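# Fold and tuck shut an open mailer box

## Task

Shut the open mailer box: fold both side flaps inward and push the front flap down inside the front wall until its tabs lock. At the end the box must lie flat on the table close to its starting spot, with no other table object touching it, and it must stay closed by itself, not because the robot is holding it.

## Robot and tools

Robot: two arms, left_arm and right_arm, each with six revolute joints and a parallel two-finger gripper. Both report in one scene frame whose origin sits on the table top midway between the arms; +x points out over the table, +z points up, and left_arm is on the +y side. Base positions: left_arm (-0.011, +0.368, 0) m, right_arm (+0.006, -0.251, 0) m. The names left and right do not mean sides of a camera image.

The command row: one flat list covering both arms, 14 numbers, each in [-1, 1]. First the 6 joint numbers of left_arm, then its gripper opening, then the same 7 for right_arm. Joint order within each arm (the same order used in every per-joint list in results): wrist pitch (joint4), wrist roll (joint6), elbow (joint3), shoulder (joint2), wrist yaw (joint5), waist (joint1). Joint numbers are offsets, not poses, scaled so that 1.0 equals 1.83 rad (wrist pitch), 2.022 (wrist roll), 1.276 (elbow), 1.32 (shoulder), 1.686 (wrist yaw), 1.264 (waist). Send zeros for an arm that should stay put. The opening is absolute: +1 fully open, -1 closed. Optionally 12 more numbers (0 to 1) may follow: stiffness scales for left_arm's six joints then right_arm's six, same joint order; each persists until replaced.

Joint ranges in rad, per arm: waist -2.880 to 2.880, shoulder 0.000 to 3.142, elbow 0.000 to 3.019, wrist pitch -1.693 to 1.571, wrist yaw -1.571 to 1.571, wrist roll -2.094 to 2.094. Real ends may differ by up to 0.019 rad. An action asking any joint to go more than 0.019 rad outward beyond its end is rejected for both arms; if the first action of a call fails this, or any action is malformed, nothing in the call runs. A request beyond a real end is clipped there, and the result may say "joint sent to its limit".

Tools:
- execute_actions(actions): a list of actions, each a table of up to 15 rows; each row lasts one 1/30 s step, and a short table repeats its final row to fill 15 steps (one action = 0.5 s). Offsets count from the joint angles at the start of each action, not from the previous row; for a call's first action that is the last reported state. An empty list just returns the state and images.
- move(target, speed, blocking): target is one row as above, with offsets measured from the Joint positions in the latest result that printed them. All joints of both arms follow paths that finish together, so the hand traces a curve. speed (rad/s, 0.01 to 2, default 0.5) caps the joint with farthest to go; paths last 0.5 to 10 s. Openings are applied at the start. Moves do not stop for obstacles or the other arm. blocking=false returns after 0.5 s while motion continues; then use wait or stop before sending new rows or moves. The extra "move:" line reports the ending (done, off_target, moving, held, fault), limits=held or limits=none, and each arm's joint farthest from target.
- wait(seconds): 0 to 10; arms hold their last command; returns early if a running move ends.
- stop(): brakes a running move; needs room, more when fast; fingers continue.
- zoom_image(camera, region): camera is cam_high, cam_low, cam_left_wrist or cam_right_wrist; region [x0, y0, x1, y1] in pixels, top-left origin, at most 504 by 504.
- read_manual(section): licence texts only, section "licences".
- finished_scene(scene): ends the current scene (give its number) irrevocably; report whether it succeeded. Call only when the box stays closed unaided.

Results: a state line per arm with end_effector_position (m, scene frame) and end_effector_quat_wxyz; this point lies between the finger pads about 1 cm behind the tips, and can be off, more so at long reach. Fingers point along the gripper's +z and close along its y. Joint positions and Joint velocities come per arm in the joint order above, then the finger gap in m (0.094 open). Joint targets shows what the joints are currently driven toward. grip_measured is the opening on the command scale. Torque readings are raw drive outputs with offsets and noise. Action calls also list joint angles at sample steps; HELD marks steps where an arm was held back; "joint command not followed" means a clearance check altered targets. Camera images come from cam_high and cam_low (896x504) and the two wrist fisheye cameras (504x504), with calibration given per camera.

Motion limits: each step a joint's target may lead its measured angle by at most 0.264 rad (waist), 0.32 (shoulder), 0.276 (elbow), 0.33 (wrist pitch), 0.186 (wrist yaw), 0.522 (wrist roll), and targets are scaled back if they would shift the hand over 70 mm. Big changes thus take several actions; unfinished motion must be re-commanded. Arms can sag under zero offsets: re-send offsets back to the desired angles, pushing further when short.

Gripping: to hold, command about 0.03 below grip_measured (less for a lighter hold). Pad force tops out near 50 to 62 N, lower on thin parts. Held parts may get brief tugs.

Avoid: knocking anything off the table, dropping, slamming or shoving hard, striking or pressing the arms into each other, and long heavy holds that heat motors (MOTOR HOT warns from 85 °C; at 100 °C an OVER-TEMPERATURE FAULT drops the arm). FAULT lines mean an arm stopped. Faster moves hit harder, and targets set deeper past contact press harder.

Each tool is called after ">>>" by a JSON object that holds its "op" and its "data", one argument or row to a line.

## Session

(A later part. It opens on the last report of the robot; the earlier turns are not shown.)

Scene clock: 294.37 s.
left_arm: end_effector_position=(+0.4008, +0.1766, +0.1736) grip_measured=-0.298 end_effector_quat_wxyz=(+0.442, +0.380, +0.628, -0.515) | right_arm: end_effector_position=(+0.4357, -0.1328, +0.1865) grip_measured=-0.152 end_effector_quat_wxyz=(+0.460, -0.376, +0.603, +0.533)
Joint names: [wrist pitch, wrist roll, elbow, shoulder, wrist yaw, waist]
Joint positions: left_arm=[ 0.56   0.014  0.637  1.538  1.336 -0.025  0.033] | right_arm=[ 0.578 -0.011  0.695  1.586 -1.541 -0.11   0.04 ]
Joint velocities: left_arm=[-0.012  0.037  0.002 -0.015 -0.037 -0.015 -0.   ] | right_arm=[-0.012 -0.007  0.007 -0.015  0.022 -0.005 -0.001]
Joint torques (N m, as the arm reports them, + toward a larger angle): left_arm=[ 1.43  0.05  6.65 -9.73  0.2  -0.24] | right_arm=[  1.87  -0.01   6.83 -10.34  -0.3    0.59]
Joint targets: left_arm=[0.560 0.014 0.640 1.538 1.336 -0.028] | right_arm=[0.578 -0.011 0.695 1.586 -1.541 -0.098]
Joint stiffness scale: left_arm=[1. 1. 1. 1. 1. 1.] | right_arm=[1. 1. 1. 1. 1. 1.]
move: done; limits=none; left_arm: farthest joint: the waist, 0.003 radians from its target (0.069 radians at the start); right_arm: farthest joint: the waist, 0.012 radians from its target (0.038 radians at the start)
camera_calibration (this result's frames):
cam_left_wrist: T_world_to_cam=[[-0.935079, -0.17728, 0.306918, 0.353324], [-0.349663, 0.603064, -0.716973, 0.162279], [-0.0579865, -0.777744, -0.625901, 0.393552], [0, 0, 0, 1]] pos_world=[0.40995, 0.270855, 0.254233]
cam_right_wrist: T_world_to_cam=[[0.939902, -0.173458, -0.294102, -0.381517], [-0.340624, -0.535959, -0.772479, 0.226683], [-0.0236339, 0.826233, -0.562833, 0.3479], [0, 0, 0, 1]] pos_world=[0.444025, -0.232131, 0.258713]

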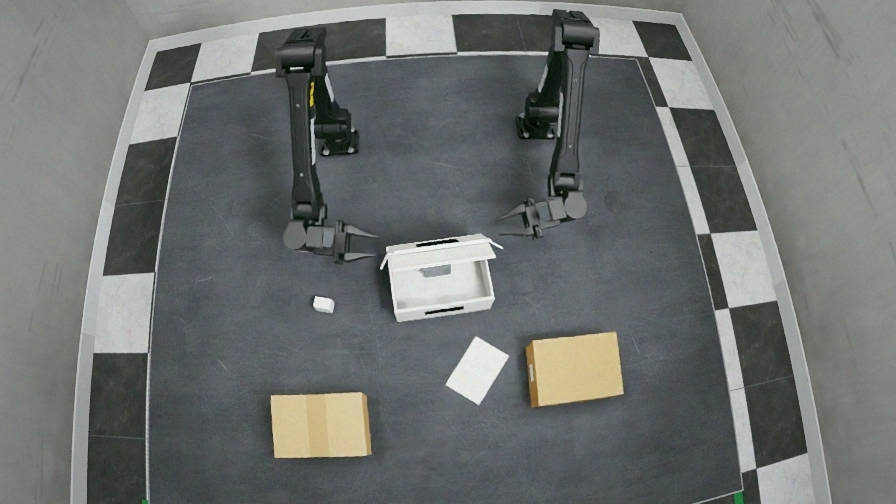

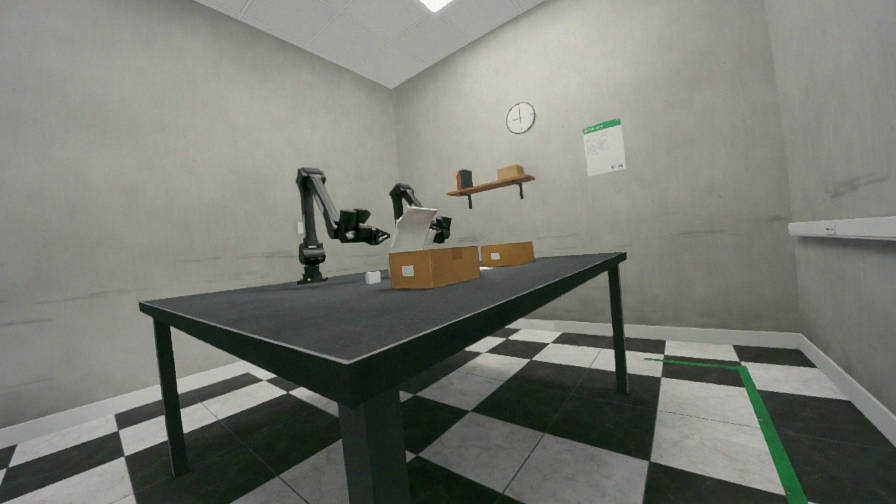

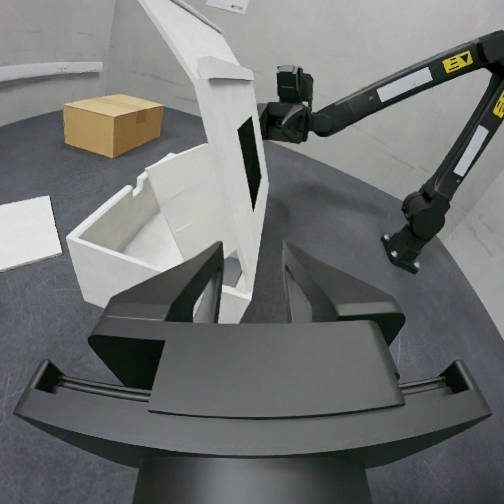

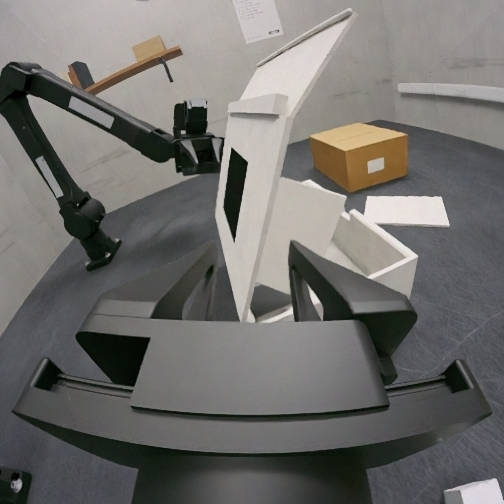

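>>> {"op": "move", "data": {
  "target": [0,0,0.045,0.03,0,-0.04,0.34, 0,0,0.04,0.025,0,0.04,0.2],
  "speed": 0.1
}}

>>> {"op": "zoom_image", "data": {
  "camera": "cam_high",
  "region": [330, 190, 550, 320]
}}

Scene clock: 308.70 s.
left_arm: end_effector_position=(+0.3996, +0.1574, +0.1718) grip_measured=+0.338 end_effector_quat_wxyz=(+0.430, +0.394, +0.620, -0.526) | right_arm: end_effector_position=(+0.4380, -0.1173, +0.1832) grip_measured=+0.198 end_effector_quat_wxyz=(+0.448, -0.386, +0.597, +0.543)
Joint names: [wrist pitch, wrist roll, elbow, shoulder, wrist yaw, waist]
Joint positions: left_arm=[ 0.56   0.014  0.658  1.56   1.336 -0.07   0.063] | right_arm=[ 0.578 -0.011  0.713  1.609 -1.541 -0.073  0.056]
Joint velocities: left_arm=[ 0.007 -0.022 -0.002  0.005 -0.037 -0.024 -0.   ] | right_arm=[-0.007  0.081 -0.002 -0.005  0.007 -0.005  0.001]
Joint torques (N m, as the arm reports them, + toward a larger angle): left_arm=[ 1.42  0.04  9.5  -8.71  0.21 -0.64] | right_arm=[ 2.03 -0.07  9.35 -9.39 -0.33  0.74]
Joint targets: left_arm=[0.560 0.014 0.695 1.578 1.336 -0.075] | right_arm=[0.578 -0.011 0.746 1.620 -1.541 -0.060]
Joint stiffness scale: left_arm=[1. 1. 1. 1. 1. 1.] | right_arm=[1. 1. 1. 1. 1. 1.]
move: off_target (left_arm, right_arm); limits=none; left_arm: farthest joint: the elbow, 0.036 radians from its target (0.057 radians at the start); right_arm: farthest joint: the elbow, 0.033 radians from its target (0.051 radians at the start)
camera_calibration (this result's frames):
cam_left_wrist: T_world_to_cam=[[-0.941643, -0.13507, 0.308326, 0.345127], [-0.323259, 0.618299, -0.716386, 0.159036], [-0.0938755, -0.774249, -0.62588, 0.391224], [0, 0, 0, 1]] pos_world=[0.413123, 0.25119, 0.252379]
cam_right_wrist: T_world_to_cam=[[0.94443, -0.137727, -0.298467, -0.378968], [-0.323665, -0.548128, -0.771231, 0.224207], [-0.0573784, 0.824977, -0.562246, 0.347857], [0, 0, 0, 1]] pos_world=[0.450437, -0.216274, 0.255387]

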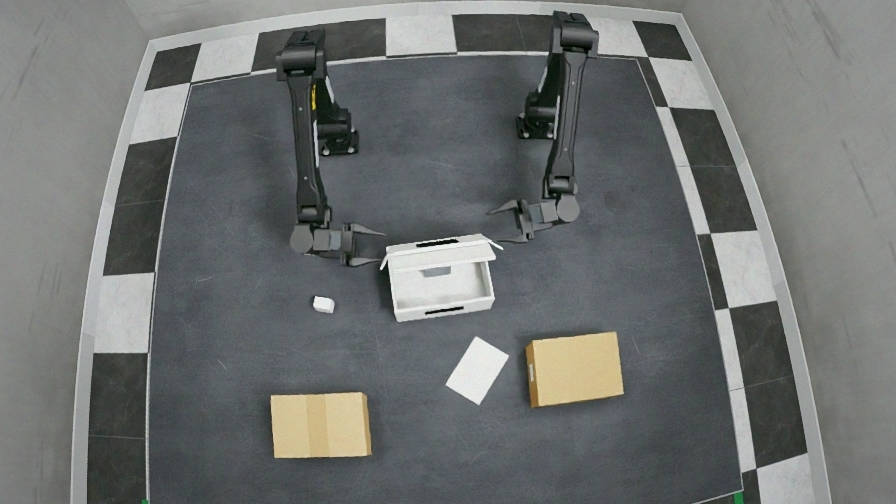

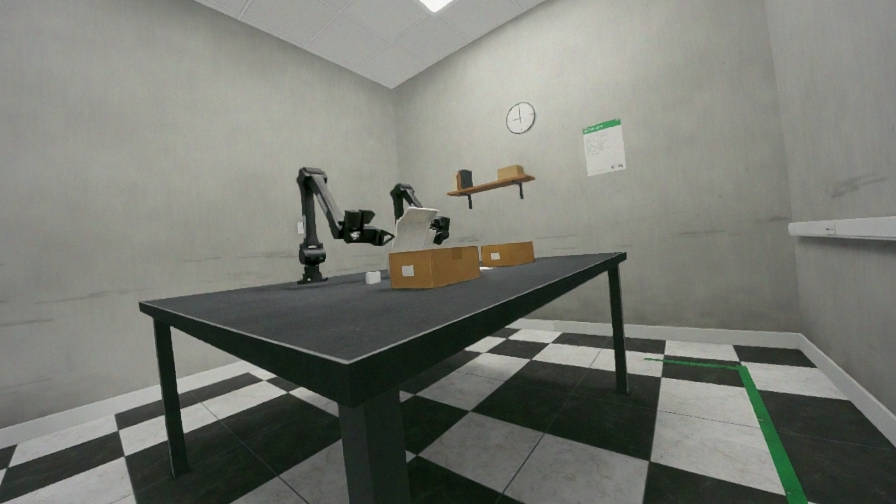

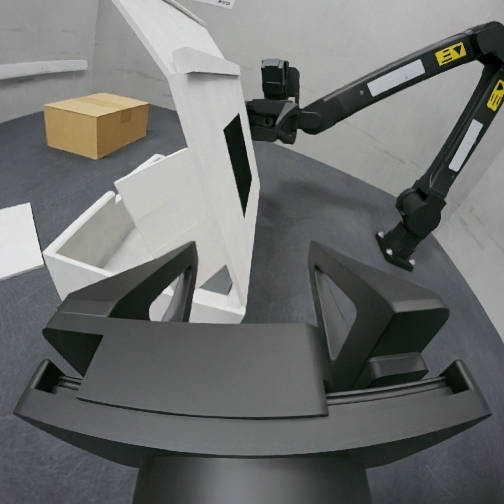

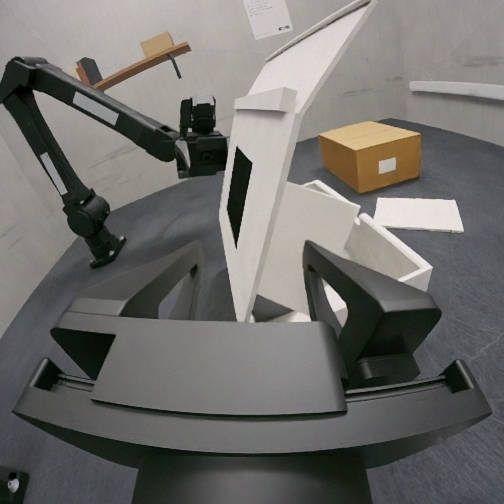

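Region (330, 190, 550, 320) of cam_high's 896x504 image, scaled by 2.291, with more detail than that image has; it fills the top 298 rows of this view, and the rest is white.

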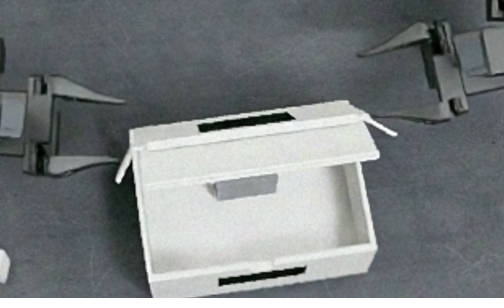

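>>> {"op": "move", "data": {
  "target": [0,0,0.08,0.052,0,-0.045,0.34, 0,0,0.042,0.02,0,0.046,0.2],
  "speed": 0.1
}}

>>> {"op": "zoom_image", "data": {
  "camera": "cam_high",
  "region": [330, 190, 550, 320]
}}

Scene clock: 321.20 s.
left_arm: end_effector_position=(+0.4124, +0.1407, +0.1701) grip_measured=+0.338 end_effector_quat_wxyz=(+0.423, +0.406, +0.611, -0.532) | right_arm: end_effector_position=(+0.4403, -0.1049, +0.1801) grip_measured=+0.198 end_effector_quat_wxyz=(+0.439, -0.393, +0.592, +0.549)
Joint names: [wrist pitch, wrist roll, elbow, shoulder, wrist yaw, waist]
Joint positions: left_arm=[ 0.56   0.014  0.713  1.609  1.336 -0.104  0.063] | right_arm=[ 0.578 -0.011  0.729  1.629 -1.538 -0.043  0.056]
Joint velocities: left_arm=[ 0.002 -0.007  0.017 -0.005 -0.022 -0.005 -0.002] | right_arm=[-0.007 -0.022  0.002  0.005  0.007 -0.015 -0.001]
Joint torques (N m, as the arm reports them, + toward a larger angle): left_arm=[ 1.42  0.05 10.47 -9.22  0.2  -1.98] | right_arm=[ 2.06 -0.07  9.82 -9.75 -0.44  1.41]
Joint targets: left_arm=[0.560 0.014 0.760 1.629 1.336 -0.127] | right_arm=[0.578 -0.011 0.767 1.635 -1.541 -0.015]
Joint stiffness scale: left_arm=[1. 1. 1. 1. 1. 1.] | right_arm=[1. 1. 1. 1. 1. 1.]
move: off_target (left_arm, right_arm); limits=none; left_arm: farthest joint: the elbow, 0.047 radians from its target (0.102 radians at the start); right_arm: farthest joint: the elbow, 0.037 radians from its target (0.053 radians at the start)
camera_calibration (this result's frames):
cam_left_wrist: T_world_to_cam=[[-0.947457, -0.10243, 0.30304, 0.354172], [-0.297778, 0.628472, -0.718576, 0.16082], [-0.116849, -0.771059, -0.625951, 0.387467], [0, 0, 0, 1]] pos_world=[0.428727, 0.233966, 0.250769]
cam_right_wrist: T_world_to_cam=[[0.946598, -0.11177, -0.302423, -0.377857], [-0.311685, -0.557207, -0.769658, 0.222796], [-0.0824874, 0.822817, -0.562288, 0.346825], [0, 0, 0, 1]] pos_world=[0.455729, -0.203463, 0.252219]

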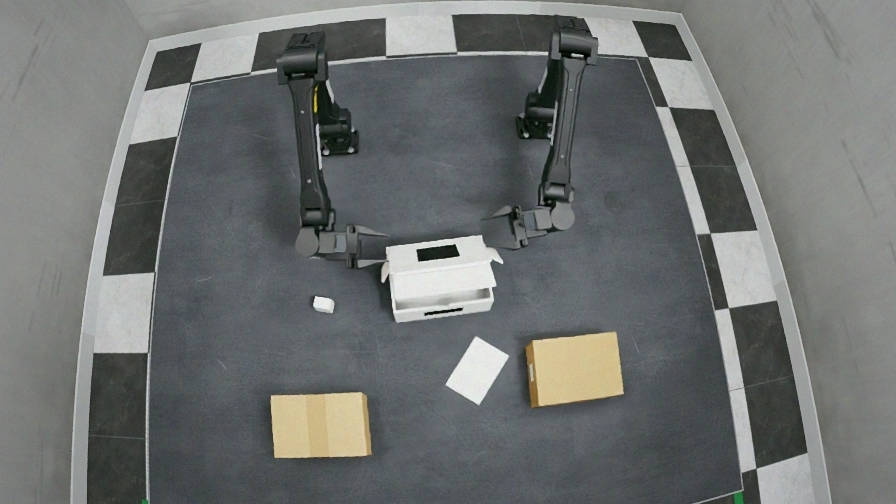

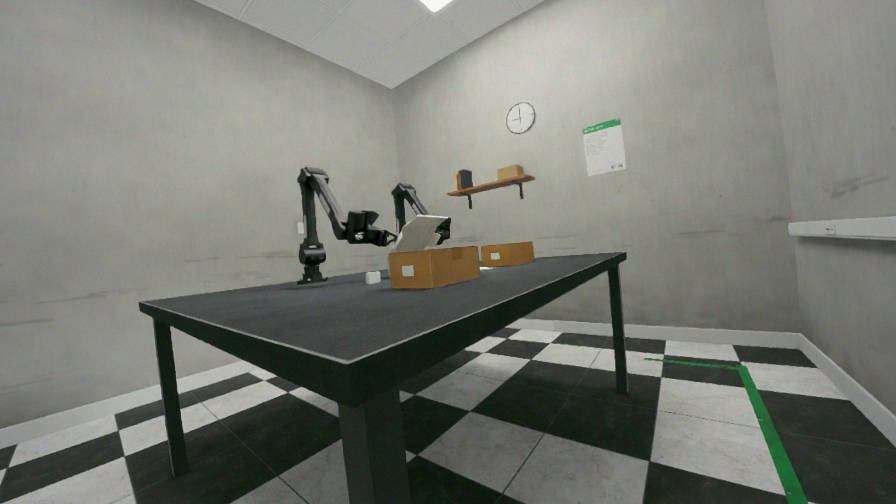

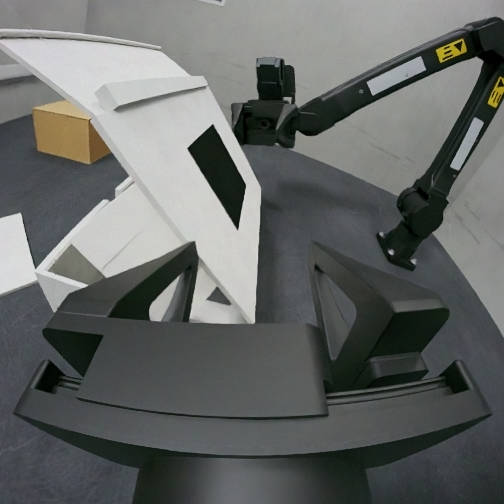

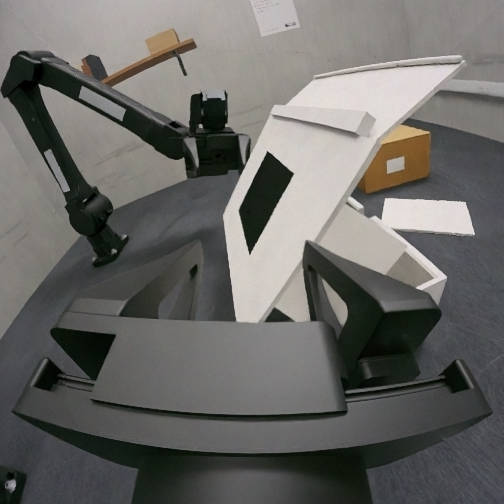

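Region (330, 190, 550, 320) of cam_high's 896x504 image, scaled by 2.291, with more detail than that image has; it fills the top 298 rows of this view, and the rest is white.

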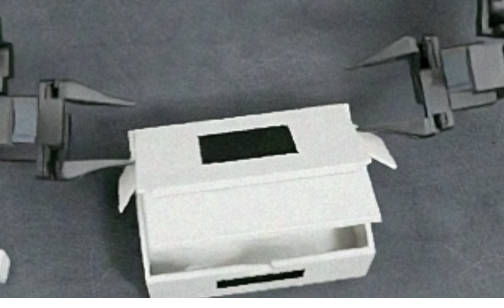

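>>> {"op": "move", "data": {
  "target": [0,0,0,0,0,0.2,0.7, 0,0,0,0,0,-0.2,0.7],
  "speed": 0.25
}}

>>> {"op": "move", "data": {
  "target": [-0.08,0,-0.258,-0.405,-0.721,0,0.7, -0.109,0,-0.312,-0.477,0.746,0,0.7],
  "speed": 0.8
}}

>>> {"op": "move", "data": {
  "target": [0,0,0,0,0,-0.405,0.7, 0,0,0,0,0,0.405,0.7],
  "speed": 0.5
}}

Scene clock: 402.33 s.
left_arm: end_effector_position=(+0.4549, +0.2544, +0.1690) grip_measured=+0.698 end_effector_quat_wxyz=(+0.486, +0.324, +0.659, -0.475) | right_arm: end_effector_position=(+0.4626, -0.2145, +0.1798) grip_measured=+0.698 end_effector_quat_wxyz=(+0.503, -0.317, +0.636, +0.492)
Joint names: [wrist pitch, wrist roll, elbow, shoulder, wrist yaw, waist]
Joint positions: left_arm=[0.56  0.014 0.709 1.609 1.336 0.15  0.08 ] | right_arm=[ 0.578 -0.011  0.728  1.629 -1.538 -0.288  0.08 ]
Joint velocities: left_arm=[ 0.012 -0.051 -0.002 -0.015  0.037 -0.005  0.   ] | right_arm=[ 0.002  0.022  0.017 -0.005  0.022  0.005  0.001]
Joint torques (N m, as the arm reports them, + toward a larger angle): left_arm=[  1.43   0.04   6.73 -10.7    0.21  -0.69] | right_arm=[  1.8   -0.05   6.71 -10.43  -0.33  -0.71]
Joint targets: left_arm=[0.560 0.014 0.713 1.609 1.336 0.149] | right_arm=[0.578 -0.011 0.729 1.629 -1.538 -0.295]
Joint stiffness scale: left_arm=[1. 1. 1. 1. 1. 1.] | right_arm=[1. 1. 1. 1. 1. 1.]
move: done; limits=none; left_arm: farthest joint: the elbow, 0.004 radians from its target (0.000 radians at the start); right_arm: farthest joint: the waist, 0.008 radians from its target (0.253 radians at the start)
camera_calibration (this result's frames):
cam_left_wrist: T_world_to_cam=[[-0.890131, -0.337491, 0.306213, 0.439613], [-0.448829, 0.532995, -0.717265, 0.193888], [0.0788604, -0.775897, -0.625911, 0.391616], [0, 0, 0, 1]] pos_world=[0.447453, 0.348878, 0.24957]
cam_right_wrist: T_world_to_cam=[[0.891031, -0.337884, -0.303148, -0.433941], [-0.438049, -0.464831, -0.769445, 0.246767], [0.11907, 0.818392, -0.562189, 0.344439], [0, 0, 0, 1]] pos_world=[0.453738, -0.313803, 0.251965]

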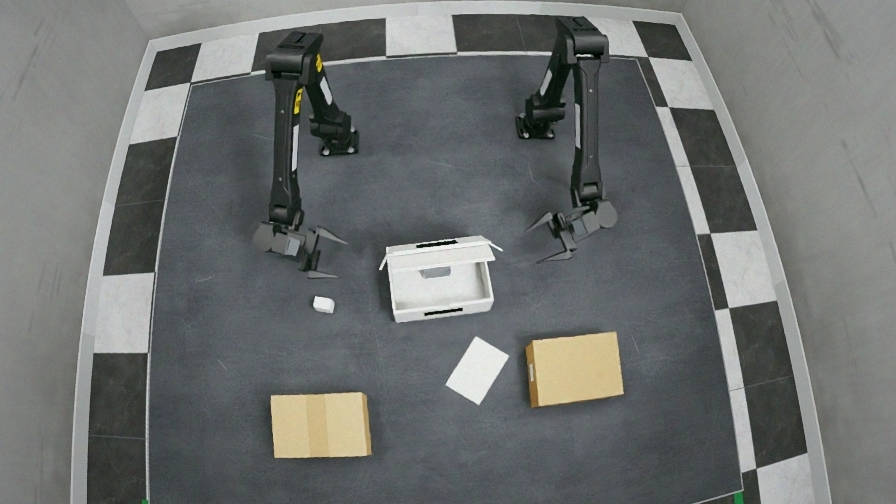

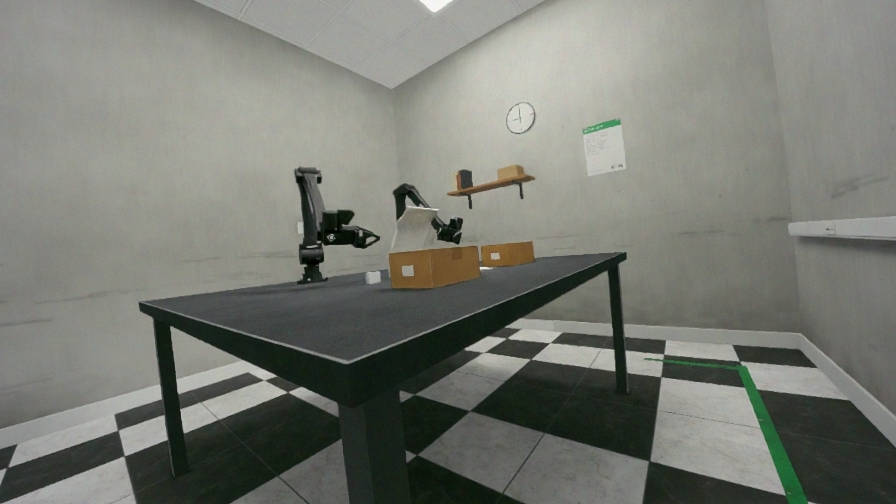

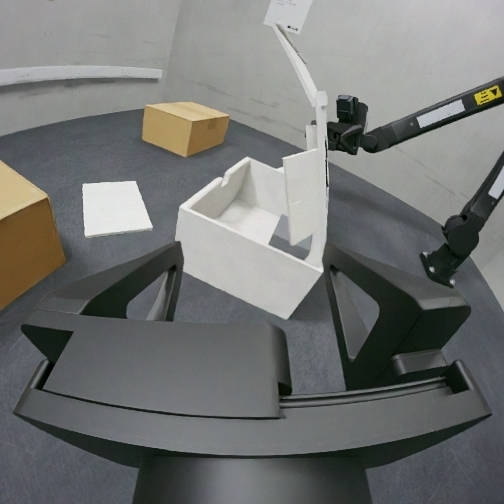

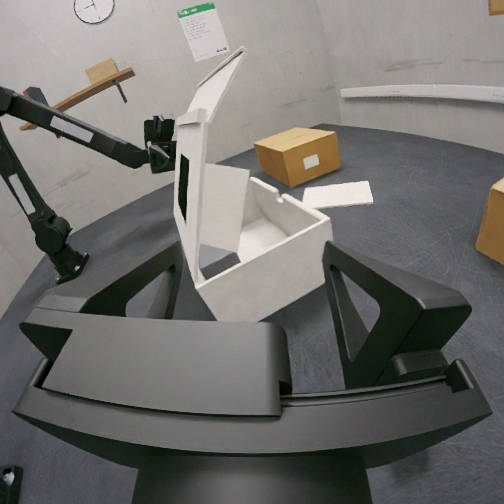

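Scene clock: 404.33 s.
left_arm: end_effector_position=(+0.4178, +0.3968, +0.1762) grip_measured=+0.698 end_effector_quat_wxyz=(+0.596, -0.004, +0.803, -0.011) | right_arm: end_effector_position=(+0.4048, -0.3259, +0.1802) grip_measured=+0.699 end_effector_quat_wxyz=(+0.604, +0.031, +0.796, +0.019)
Joint names: [wrist pitch, wrist roll, elbow, shoulder, wrist yaw, waist]
Joint positions: left_arm=[0.419 0.014 0.375 1.089 0.125 0.15  0.08 ] | right_arm=[ 0.39  -0.011  0.327  1.002 -0.284 -0.288  0.08 ]
Joint velocities: left_arm=[-0.012  0.037 -0.007 -0.005 -0.051  0.005  0.   ] | right_arm=[ 0.007 -0.051 -0.002 -0.024  0.066 -0.005 -0.001]
Joint torques (N m, as the arm reports them, + toward a larger angle): left_arm=[ 1.72  0.02  8.47 -6.06 -0.21 -0.13] | right_arm=[ 1.99  0.01  8.84 -4.1  -0.01 -0.44]
Joint targets: left_arm=[0.414 0.014 0.380 1.075 0.121 0.150] | right_arm=[0.379 -0.011 0.330 0.999 -0.281 -0.288]
Joint stiffness scale: left_arm=[1. 1. 1. 1. 1. 1.] | right_arm=[1. 1. 1. 1. 1. 1.]
move: done; limits=none; left_arm: farthest joint: the shoulder, 0.015 radians from its target (0.535 radians at the start); right_arm: farthest joint: the wrist pitch, 0.012 radians from its target (0.200 radians at the start)
camera_calibration (this result's frames):
cam_left_wrist: T_world_to_cam=[[-0.00962011, -0.999782, 0.0185149, 0.398029], [-0.801152, -0.00337382, -0.598451, 0.44569], [0.598384, -0.0205904, -0.800945, 0.0236074], [0, 0, 0, 1]] pos_world=[0.346768, 0.399932, 0.278262]
cam_right_wrist: T_world_to_cam=[[-0.0492939, -0.997048, -0.0588626, -0.298225], [-0.772687, 0.075412, -0.630292, 0.456417], [0.632871, 0.0144127, -0.774123, 0.0108921], [0, 0, 0, 1]] pos_world=[0.331073, -0.331921, 0.278553]

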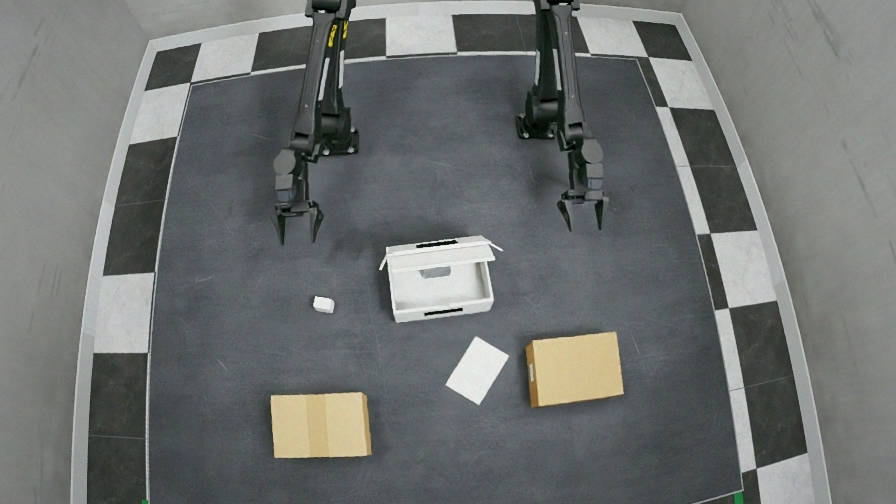

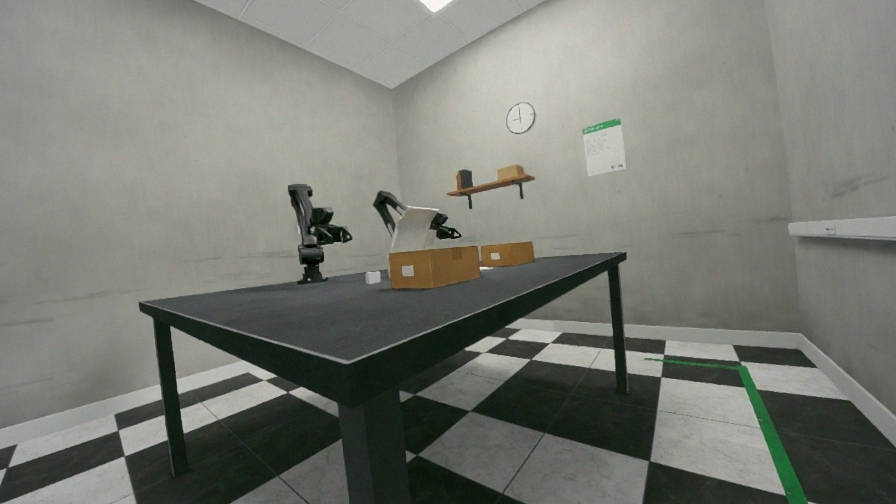

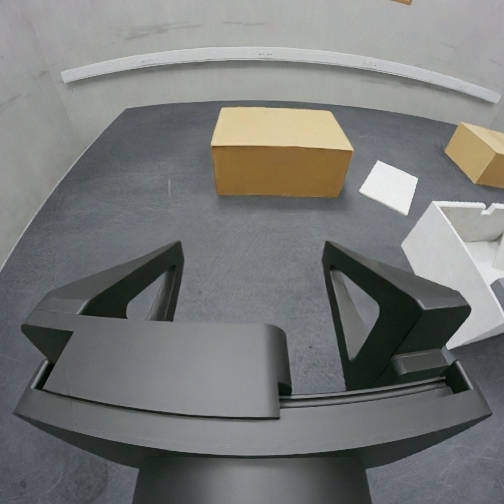

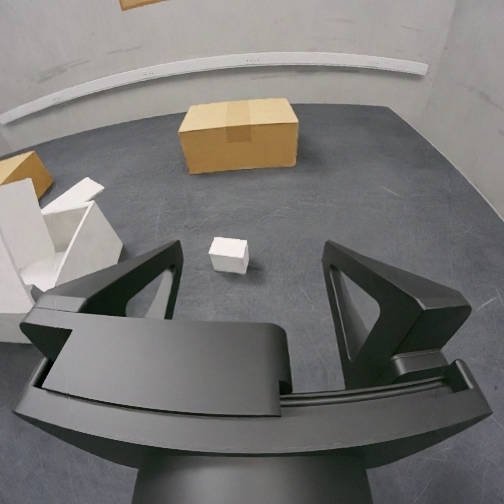

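Scene clock: 405.77 s.
left_arm: end_effector_position=(+0.3753, +0.1828, +0.1740) grip_measured=+0.698 end_effector_quat_wxyz=(+0.572, +0.200, +0.779, -0.162) | right_arm: end_effector_position=(+0.3914, -0.1244, +0.1802) grip_measured=+0.699 end_effector_quat_wxyz=(+0.580, -0.168, +0.779, +0.169)
Joint names: [wrist pitch, wrist roll, elbow, shoulder, wrist yaw, waist]
Joint positions: left_arm=[ 0.419  0.014  0.371  1.089  0.125 -0.364  0.08 ] | right_arm=[ 0.39  -0.011  0.327  1.002 -0.284  0.216  0.08 ]
Joint velocities: left_arm=[-0.017 -0.022 -0.012 -0.015 -0.007  0.015  0.   ] | right_arm=[-0.012 -0.095 -0.007 -0.005 -0.007 -0.005  0.001]
Joint torques (N m, as the arm reports them, + toward a larger angle): left_arm=[ 1.96  0.02  8.3  -5.17 -0.01  0.03] | right_arm=[ 2.6  -0.01  8.56 -3.78 -0.15 -0.21]
Joint targets: left_arm=[0.419 0.014 0.375 1.089 0.125 -0.362] | right_arm=[0.390 -0.011 0.327 1.002 -0.284 0.224]
Joint stiffness scale: left_arm=[1. 1. 1. 1. 1. 1.] | right_arm=[1. 1. 1. 1. 1. 1.]
move: done; limits=none; left_arm: farthest joint: the elbow, 0.004 radians from its target (0.000 radians at the start); right_arm: farthest joint: the waist, 0.008 radians from its target (0.512 radians at the start)
camera_calibration (this result's frames):
cam_left_wrist: T_world_to_cam=[[-0.49973, -0.865972, 0.0190478, 0.343099], [-0.70166, 0.391819, -0.595106, 0.299426], [0.507882, -0.310757, -0.803422, 0.130331], [0, 0, 0, 1]] pos_world=[0.315359, 0.220295, 0.276366]
cam_right_wrist: T_world_to_cam=[[0.437936, -0.897077, -0.0588626, -0.276174], [-0.713167, -0.306798, -0.630292, 0.359985], [0.547362, 0.318007, -0.774123, 0.0877305], [0, 0, 0, 1]] pos_world=[0.329656, -0.165206, 0.278553]

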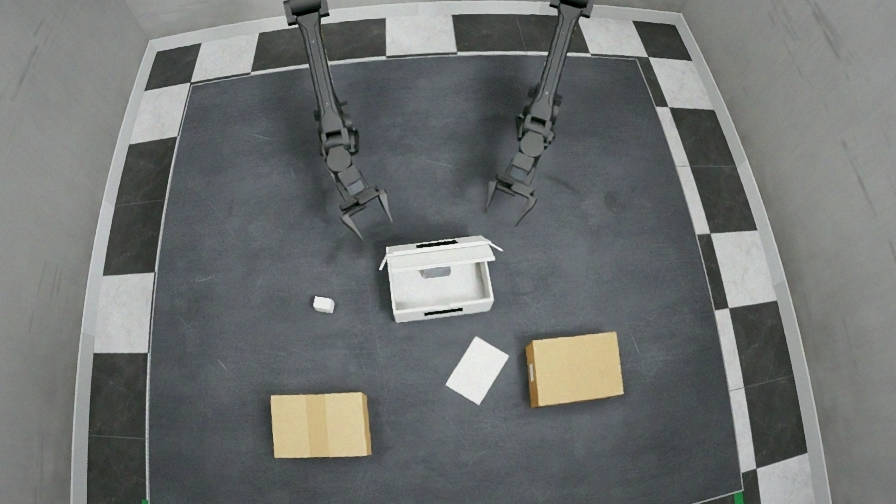

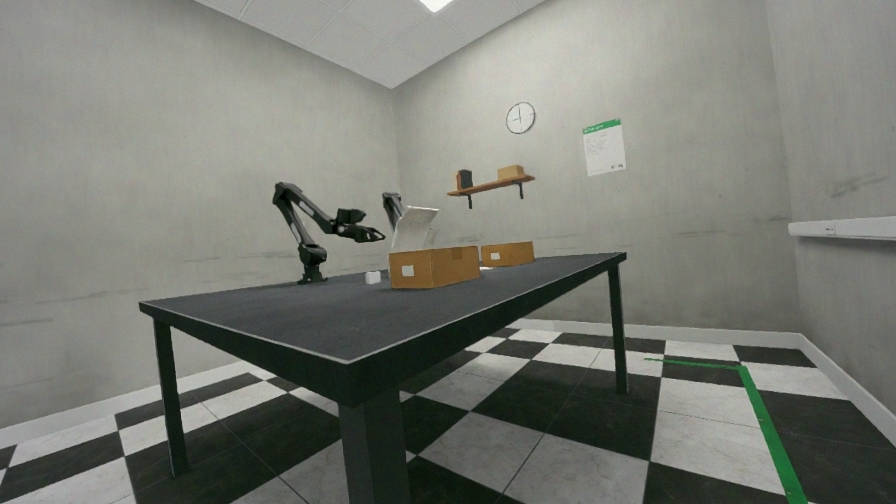

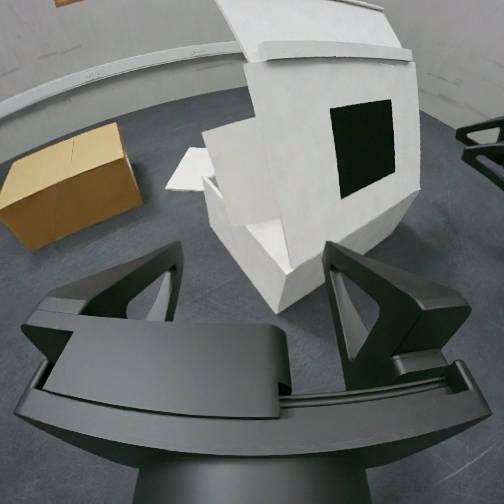

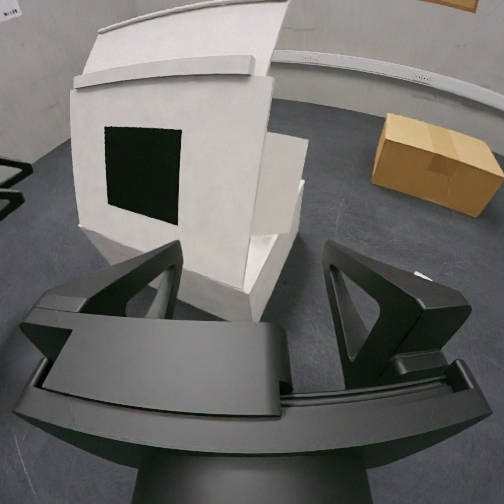

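>>> {"op": "move", "data": {
  "target": [0.031,0,0.126,0.141,0,0,0.7, 0.04,0,0.117,0.15,0,0,0.7],
  "speed": 0.25
}}

>>> {"op": "zoom_image", "data": {
  "camera": "cam_high",
  "region": [330, 190, 550, 320]
}}

Scene clock: 415.10 s.
left_arm: end_effector_position=(+0.4213, +0.1636, +0.1697) grip_measured=+0.698 end_effector_quat_wxyz=(+0.566, +0.201, +0.783, -0.161) | right_arm: end_effector_position=(+0.4390, -0.1147, +0.1718) grip_measured=+0.699 end_effector_quat_wxyz=(+0.568, -0.167, +0.788, +0.169)
Joint names: [wrist pitch, wrist roll, elbow, shoulder, wrist yaw, waist]
Joint positions: left_arm=[ 0.457  0.014  0.49   1.262  0.125 -0.364  0.08 ] | right_arm=[ 0.442 -0.011  0.439  1.195 -0.284  0.216  0.08 ]
Joint velocities: left_arm=[-0.012  0.051 -0.002 -0.015  0.037 -0.015 -0.001] | right_arm=[-0.007  0.081 -0.012 -0.015 -0.007 -0.015 -0.   ]
Joint torques (N m, as the arm reports them, + toward a larger angle): left_arm=[ 2.86  0.02 11.18 -5.87 -0.01 -0.13] | right_arm=[ 3.53 -0.01 11.07 -5.84 -0.08 -0.56]
Joint targets: left_arm=[0.476 0.014 0.531 1.275 0.125 -0.364] | right_arm=[0.464 -0.011 0.476 1.200 -0.284 0.216]
Joint stiffness scale: left_arm=[1. 1. 1. 1. 1. 1.] | right_arm=[1. 1. 1. 1. 1. 1.]
move: off_target (left_arm, right_arm); limits=none; left_arm: farthest joint: the elbow, 0.042 radians from its target (0.161 radians at the start); right_arm: farthest joint: the elbow, 0.038 radians from its target (0.150 radians at the start)
camera_calibration (this result's frames):
cam_left_wrist: T_world_to_cam=[[-0.49944, -0.866093, 0.0210313, 0.349072], [-0.710157, 0.395372, -0.582545, 0.337541], [0.496223, -0.305882, -0.812527, 0.103204], [0, 0, 0, 1]] pos_world=[0.362836, 0.200443, 0.273147]
cam_right_wrist: T_world_to_cam=[[0.436136, -0.897443, -0.0661938, -0.286842], [-0.730986, -0.310419, -0.6077, 0.39513], [0.524828, 0.313427, -0.791403, 0.0643626], [0, 0, 0, 1]] pos_world=[0.380157, -0.154941, 0.27207]

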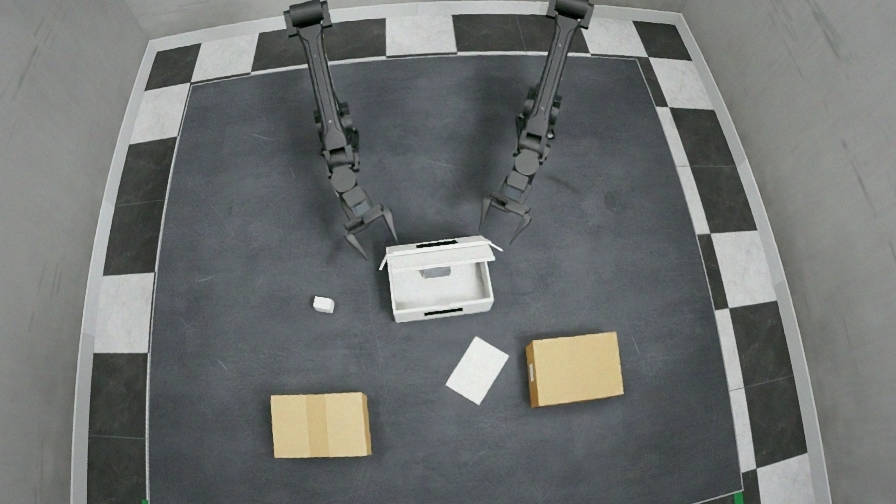

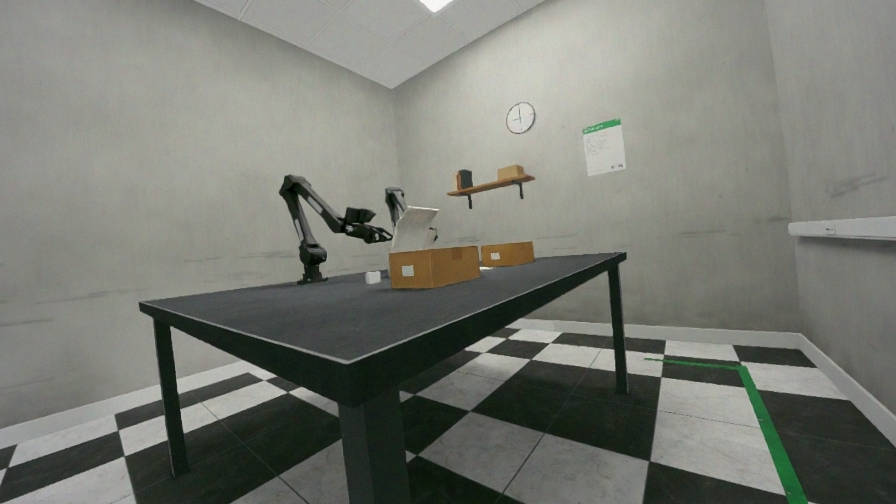

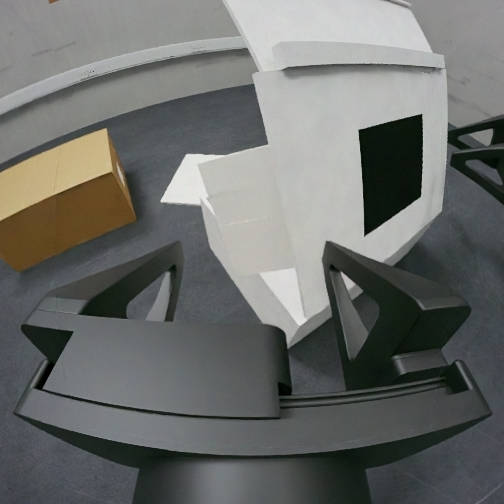

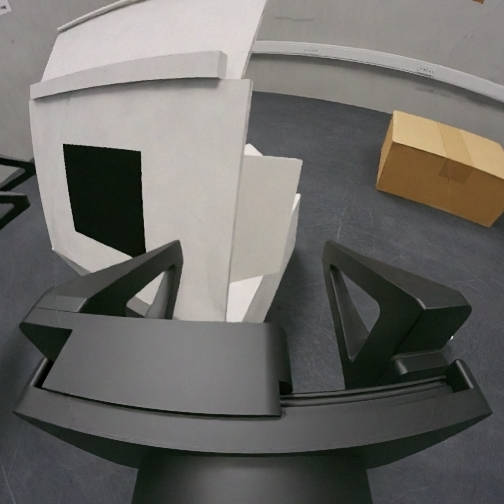

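Region (330, 190, 550, 320) of cam_high's 896x504 image, scaled by 2.291, with more detail than that image has; it fills the top 298 rows of this view, and the rest is white.

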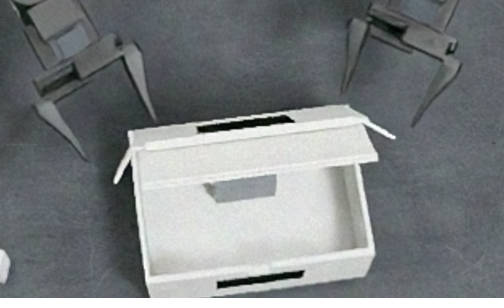

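>>> {"op": "move", "data": {
  "target": [0.02,0,0.075,0.055,0,0,1, 0.02,0,0.07,0.045,0,0,1],
  "speed": 0.15
}}

>>> {"op": "zoom_image", "data": {
  "camera": "cam_high",
  "region": [330, 190, 550, 320]
}}

Scene clock: 425.00 s.
left_arm: end_effector_position=(+0.4423, +0.1548, +0.1767) grip_measured=+1.000 end_effector_quat_wxyz=(+0.574, +0.200, +0.777, -0.162) | right_arm: end_effector_position=(+0.4600, -0.1104, +0.1809) grip_measured=+1.000 end_effector_quat_wxyz=(+0.577, -0.168, +0.781, +0.169)
Joint names: [wrist pitch, wrist roll, elbow, shoulder, wrist yaw, waist]
Joint positions: left_arm=[ 0.476  0.014  0.546  1.317  0.125 -0.364  0.094] | right_arm=[ 0.458 -0.011  0.493  1.244 -0.284  0.216  0.094]
Joint velocities: left_arm=[-0.002  0.022 -0.002  0.005 -0.007  0.005  0.   ] | right_arm=[ 0.002  0.007 -0.017 -0.005  0.051  0.015  0.   ]
Joint torques (N m, as the arm reports them, + toward a larger angle): left_arm=[ 2.75  0.02 11.08 -6.59 -0.01 -0.11] | right_arm=[ 3.43  0.01 10.94 -6.42 -0.15 -0.05]
Joint targets: left_arm=[0.494 0.014 0.586 1.335 0.125 -0.364] | right_arm=[0.478 -0.011 0.528 1.254 -0.284 0.216]
Joint stiffness scale: left_arm=[1. 1. 1. 1. 1. 1.] | right_arm=[1. 1. 1. 1. 1. 1.]
move: off_target (left_arm, right_arm); limits=none; left_arm: farthest joint: the elbow, 0.040 radians from its target (0.096 radians at the start); right_arm: farthest joint: the elbow, 0.036 radians from its target (0.090 radians at the start)
camera_calibration (this result's frames):
cam_left_wrist: T_world_to_cam=[[-0.499802, -0.865942, 0.0185149, 0.352386], [-0.699349, 0.390853, -0.598451, 0.358666], [0.510987, -0.312056, -0.800945, 0.0881296], [0, 0, 0, 1]] pos_world=[0.381923, 0.192461, 0.278706]
cam_right_wrist: T_world_to_cam=[[0.437421, -0.897182, -0.061058, -0.293039], [-0.718558, -0.307893, -0.6236, 0.414763], [0.540683, 0.316649, -0.779356, 0.0501765], [0, 0, 0, 1]] pos_world=[0.399083, -0.151095, 0.279859]

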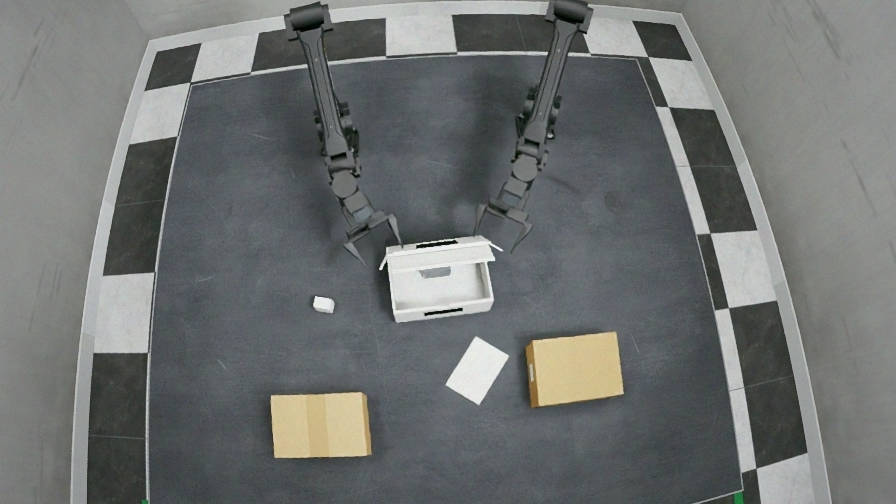

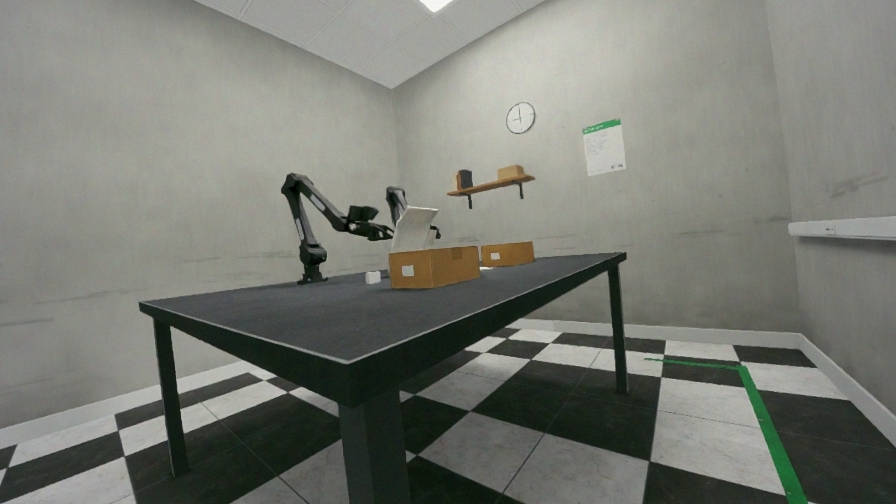

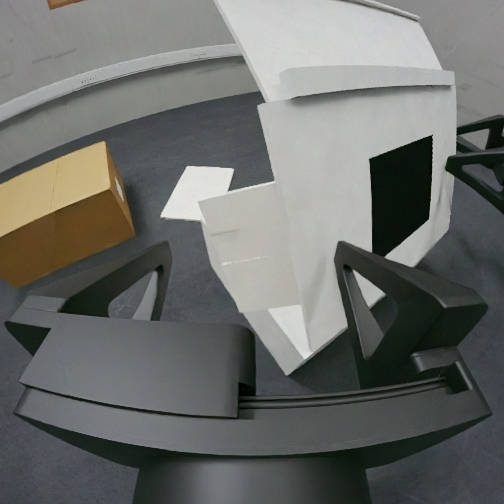

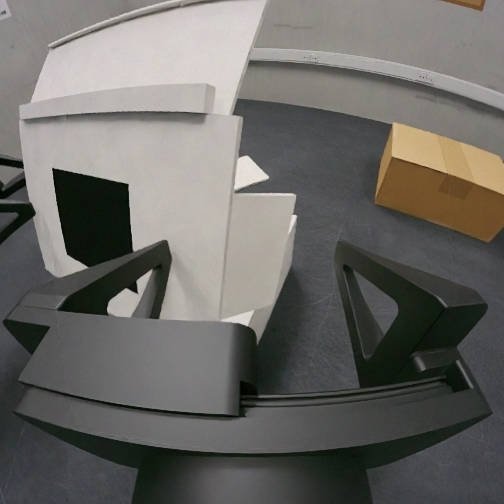

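Region (330, 190, 550, 320) of cam_high's 896x504 image, scaled by 2.291, with more detail than that image has; it fills the top 298 rows of this view, and the rest is white.

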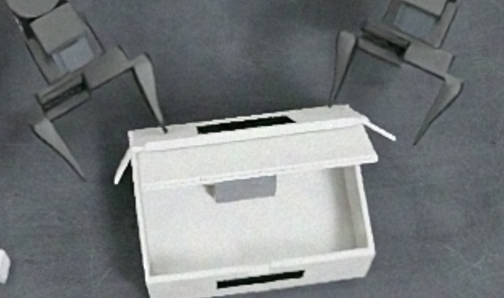

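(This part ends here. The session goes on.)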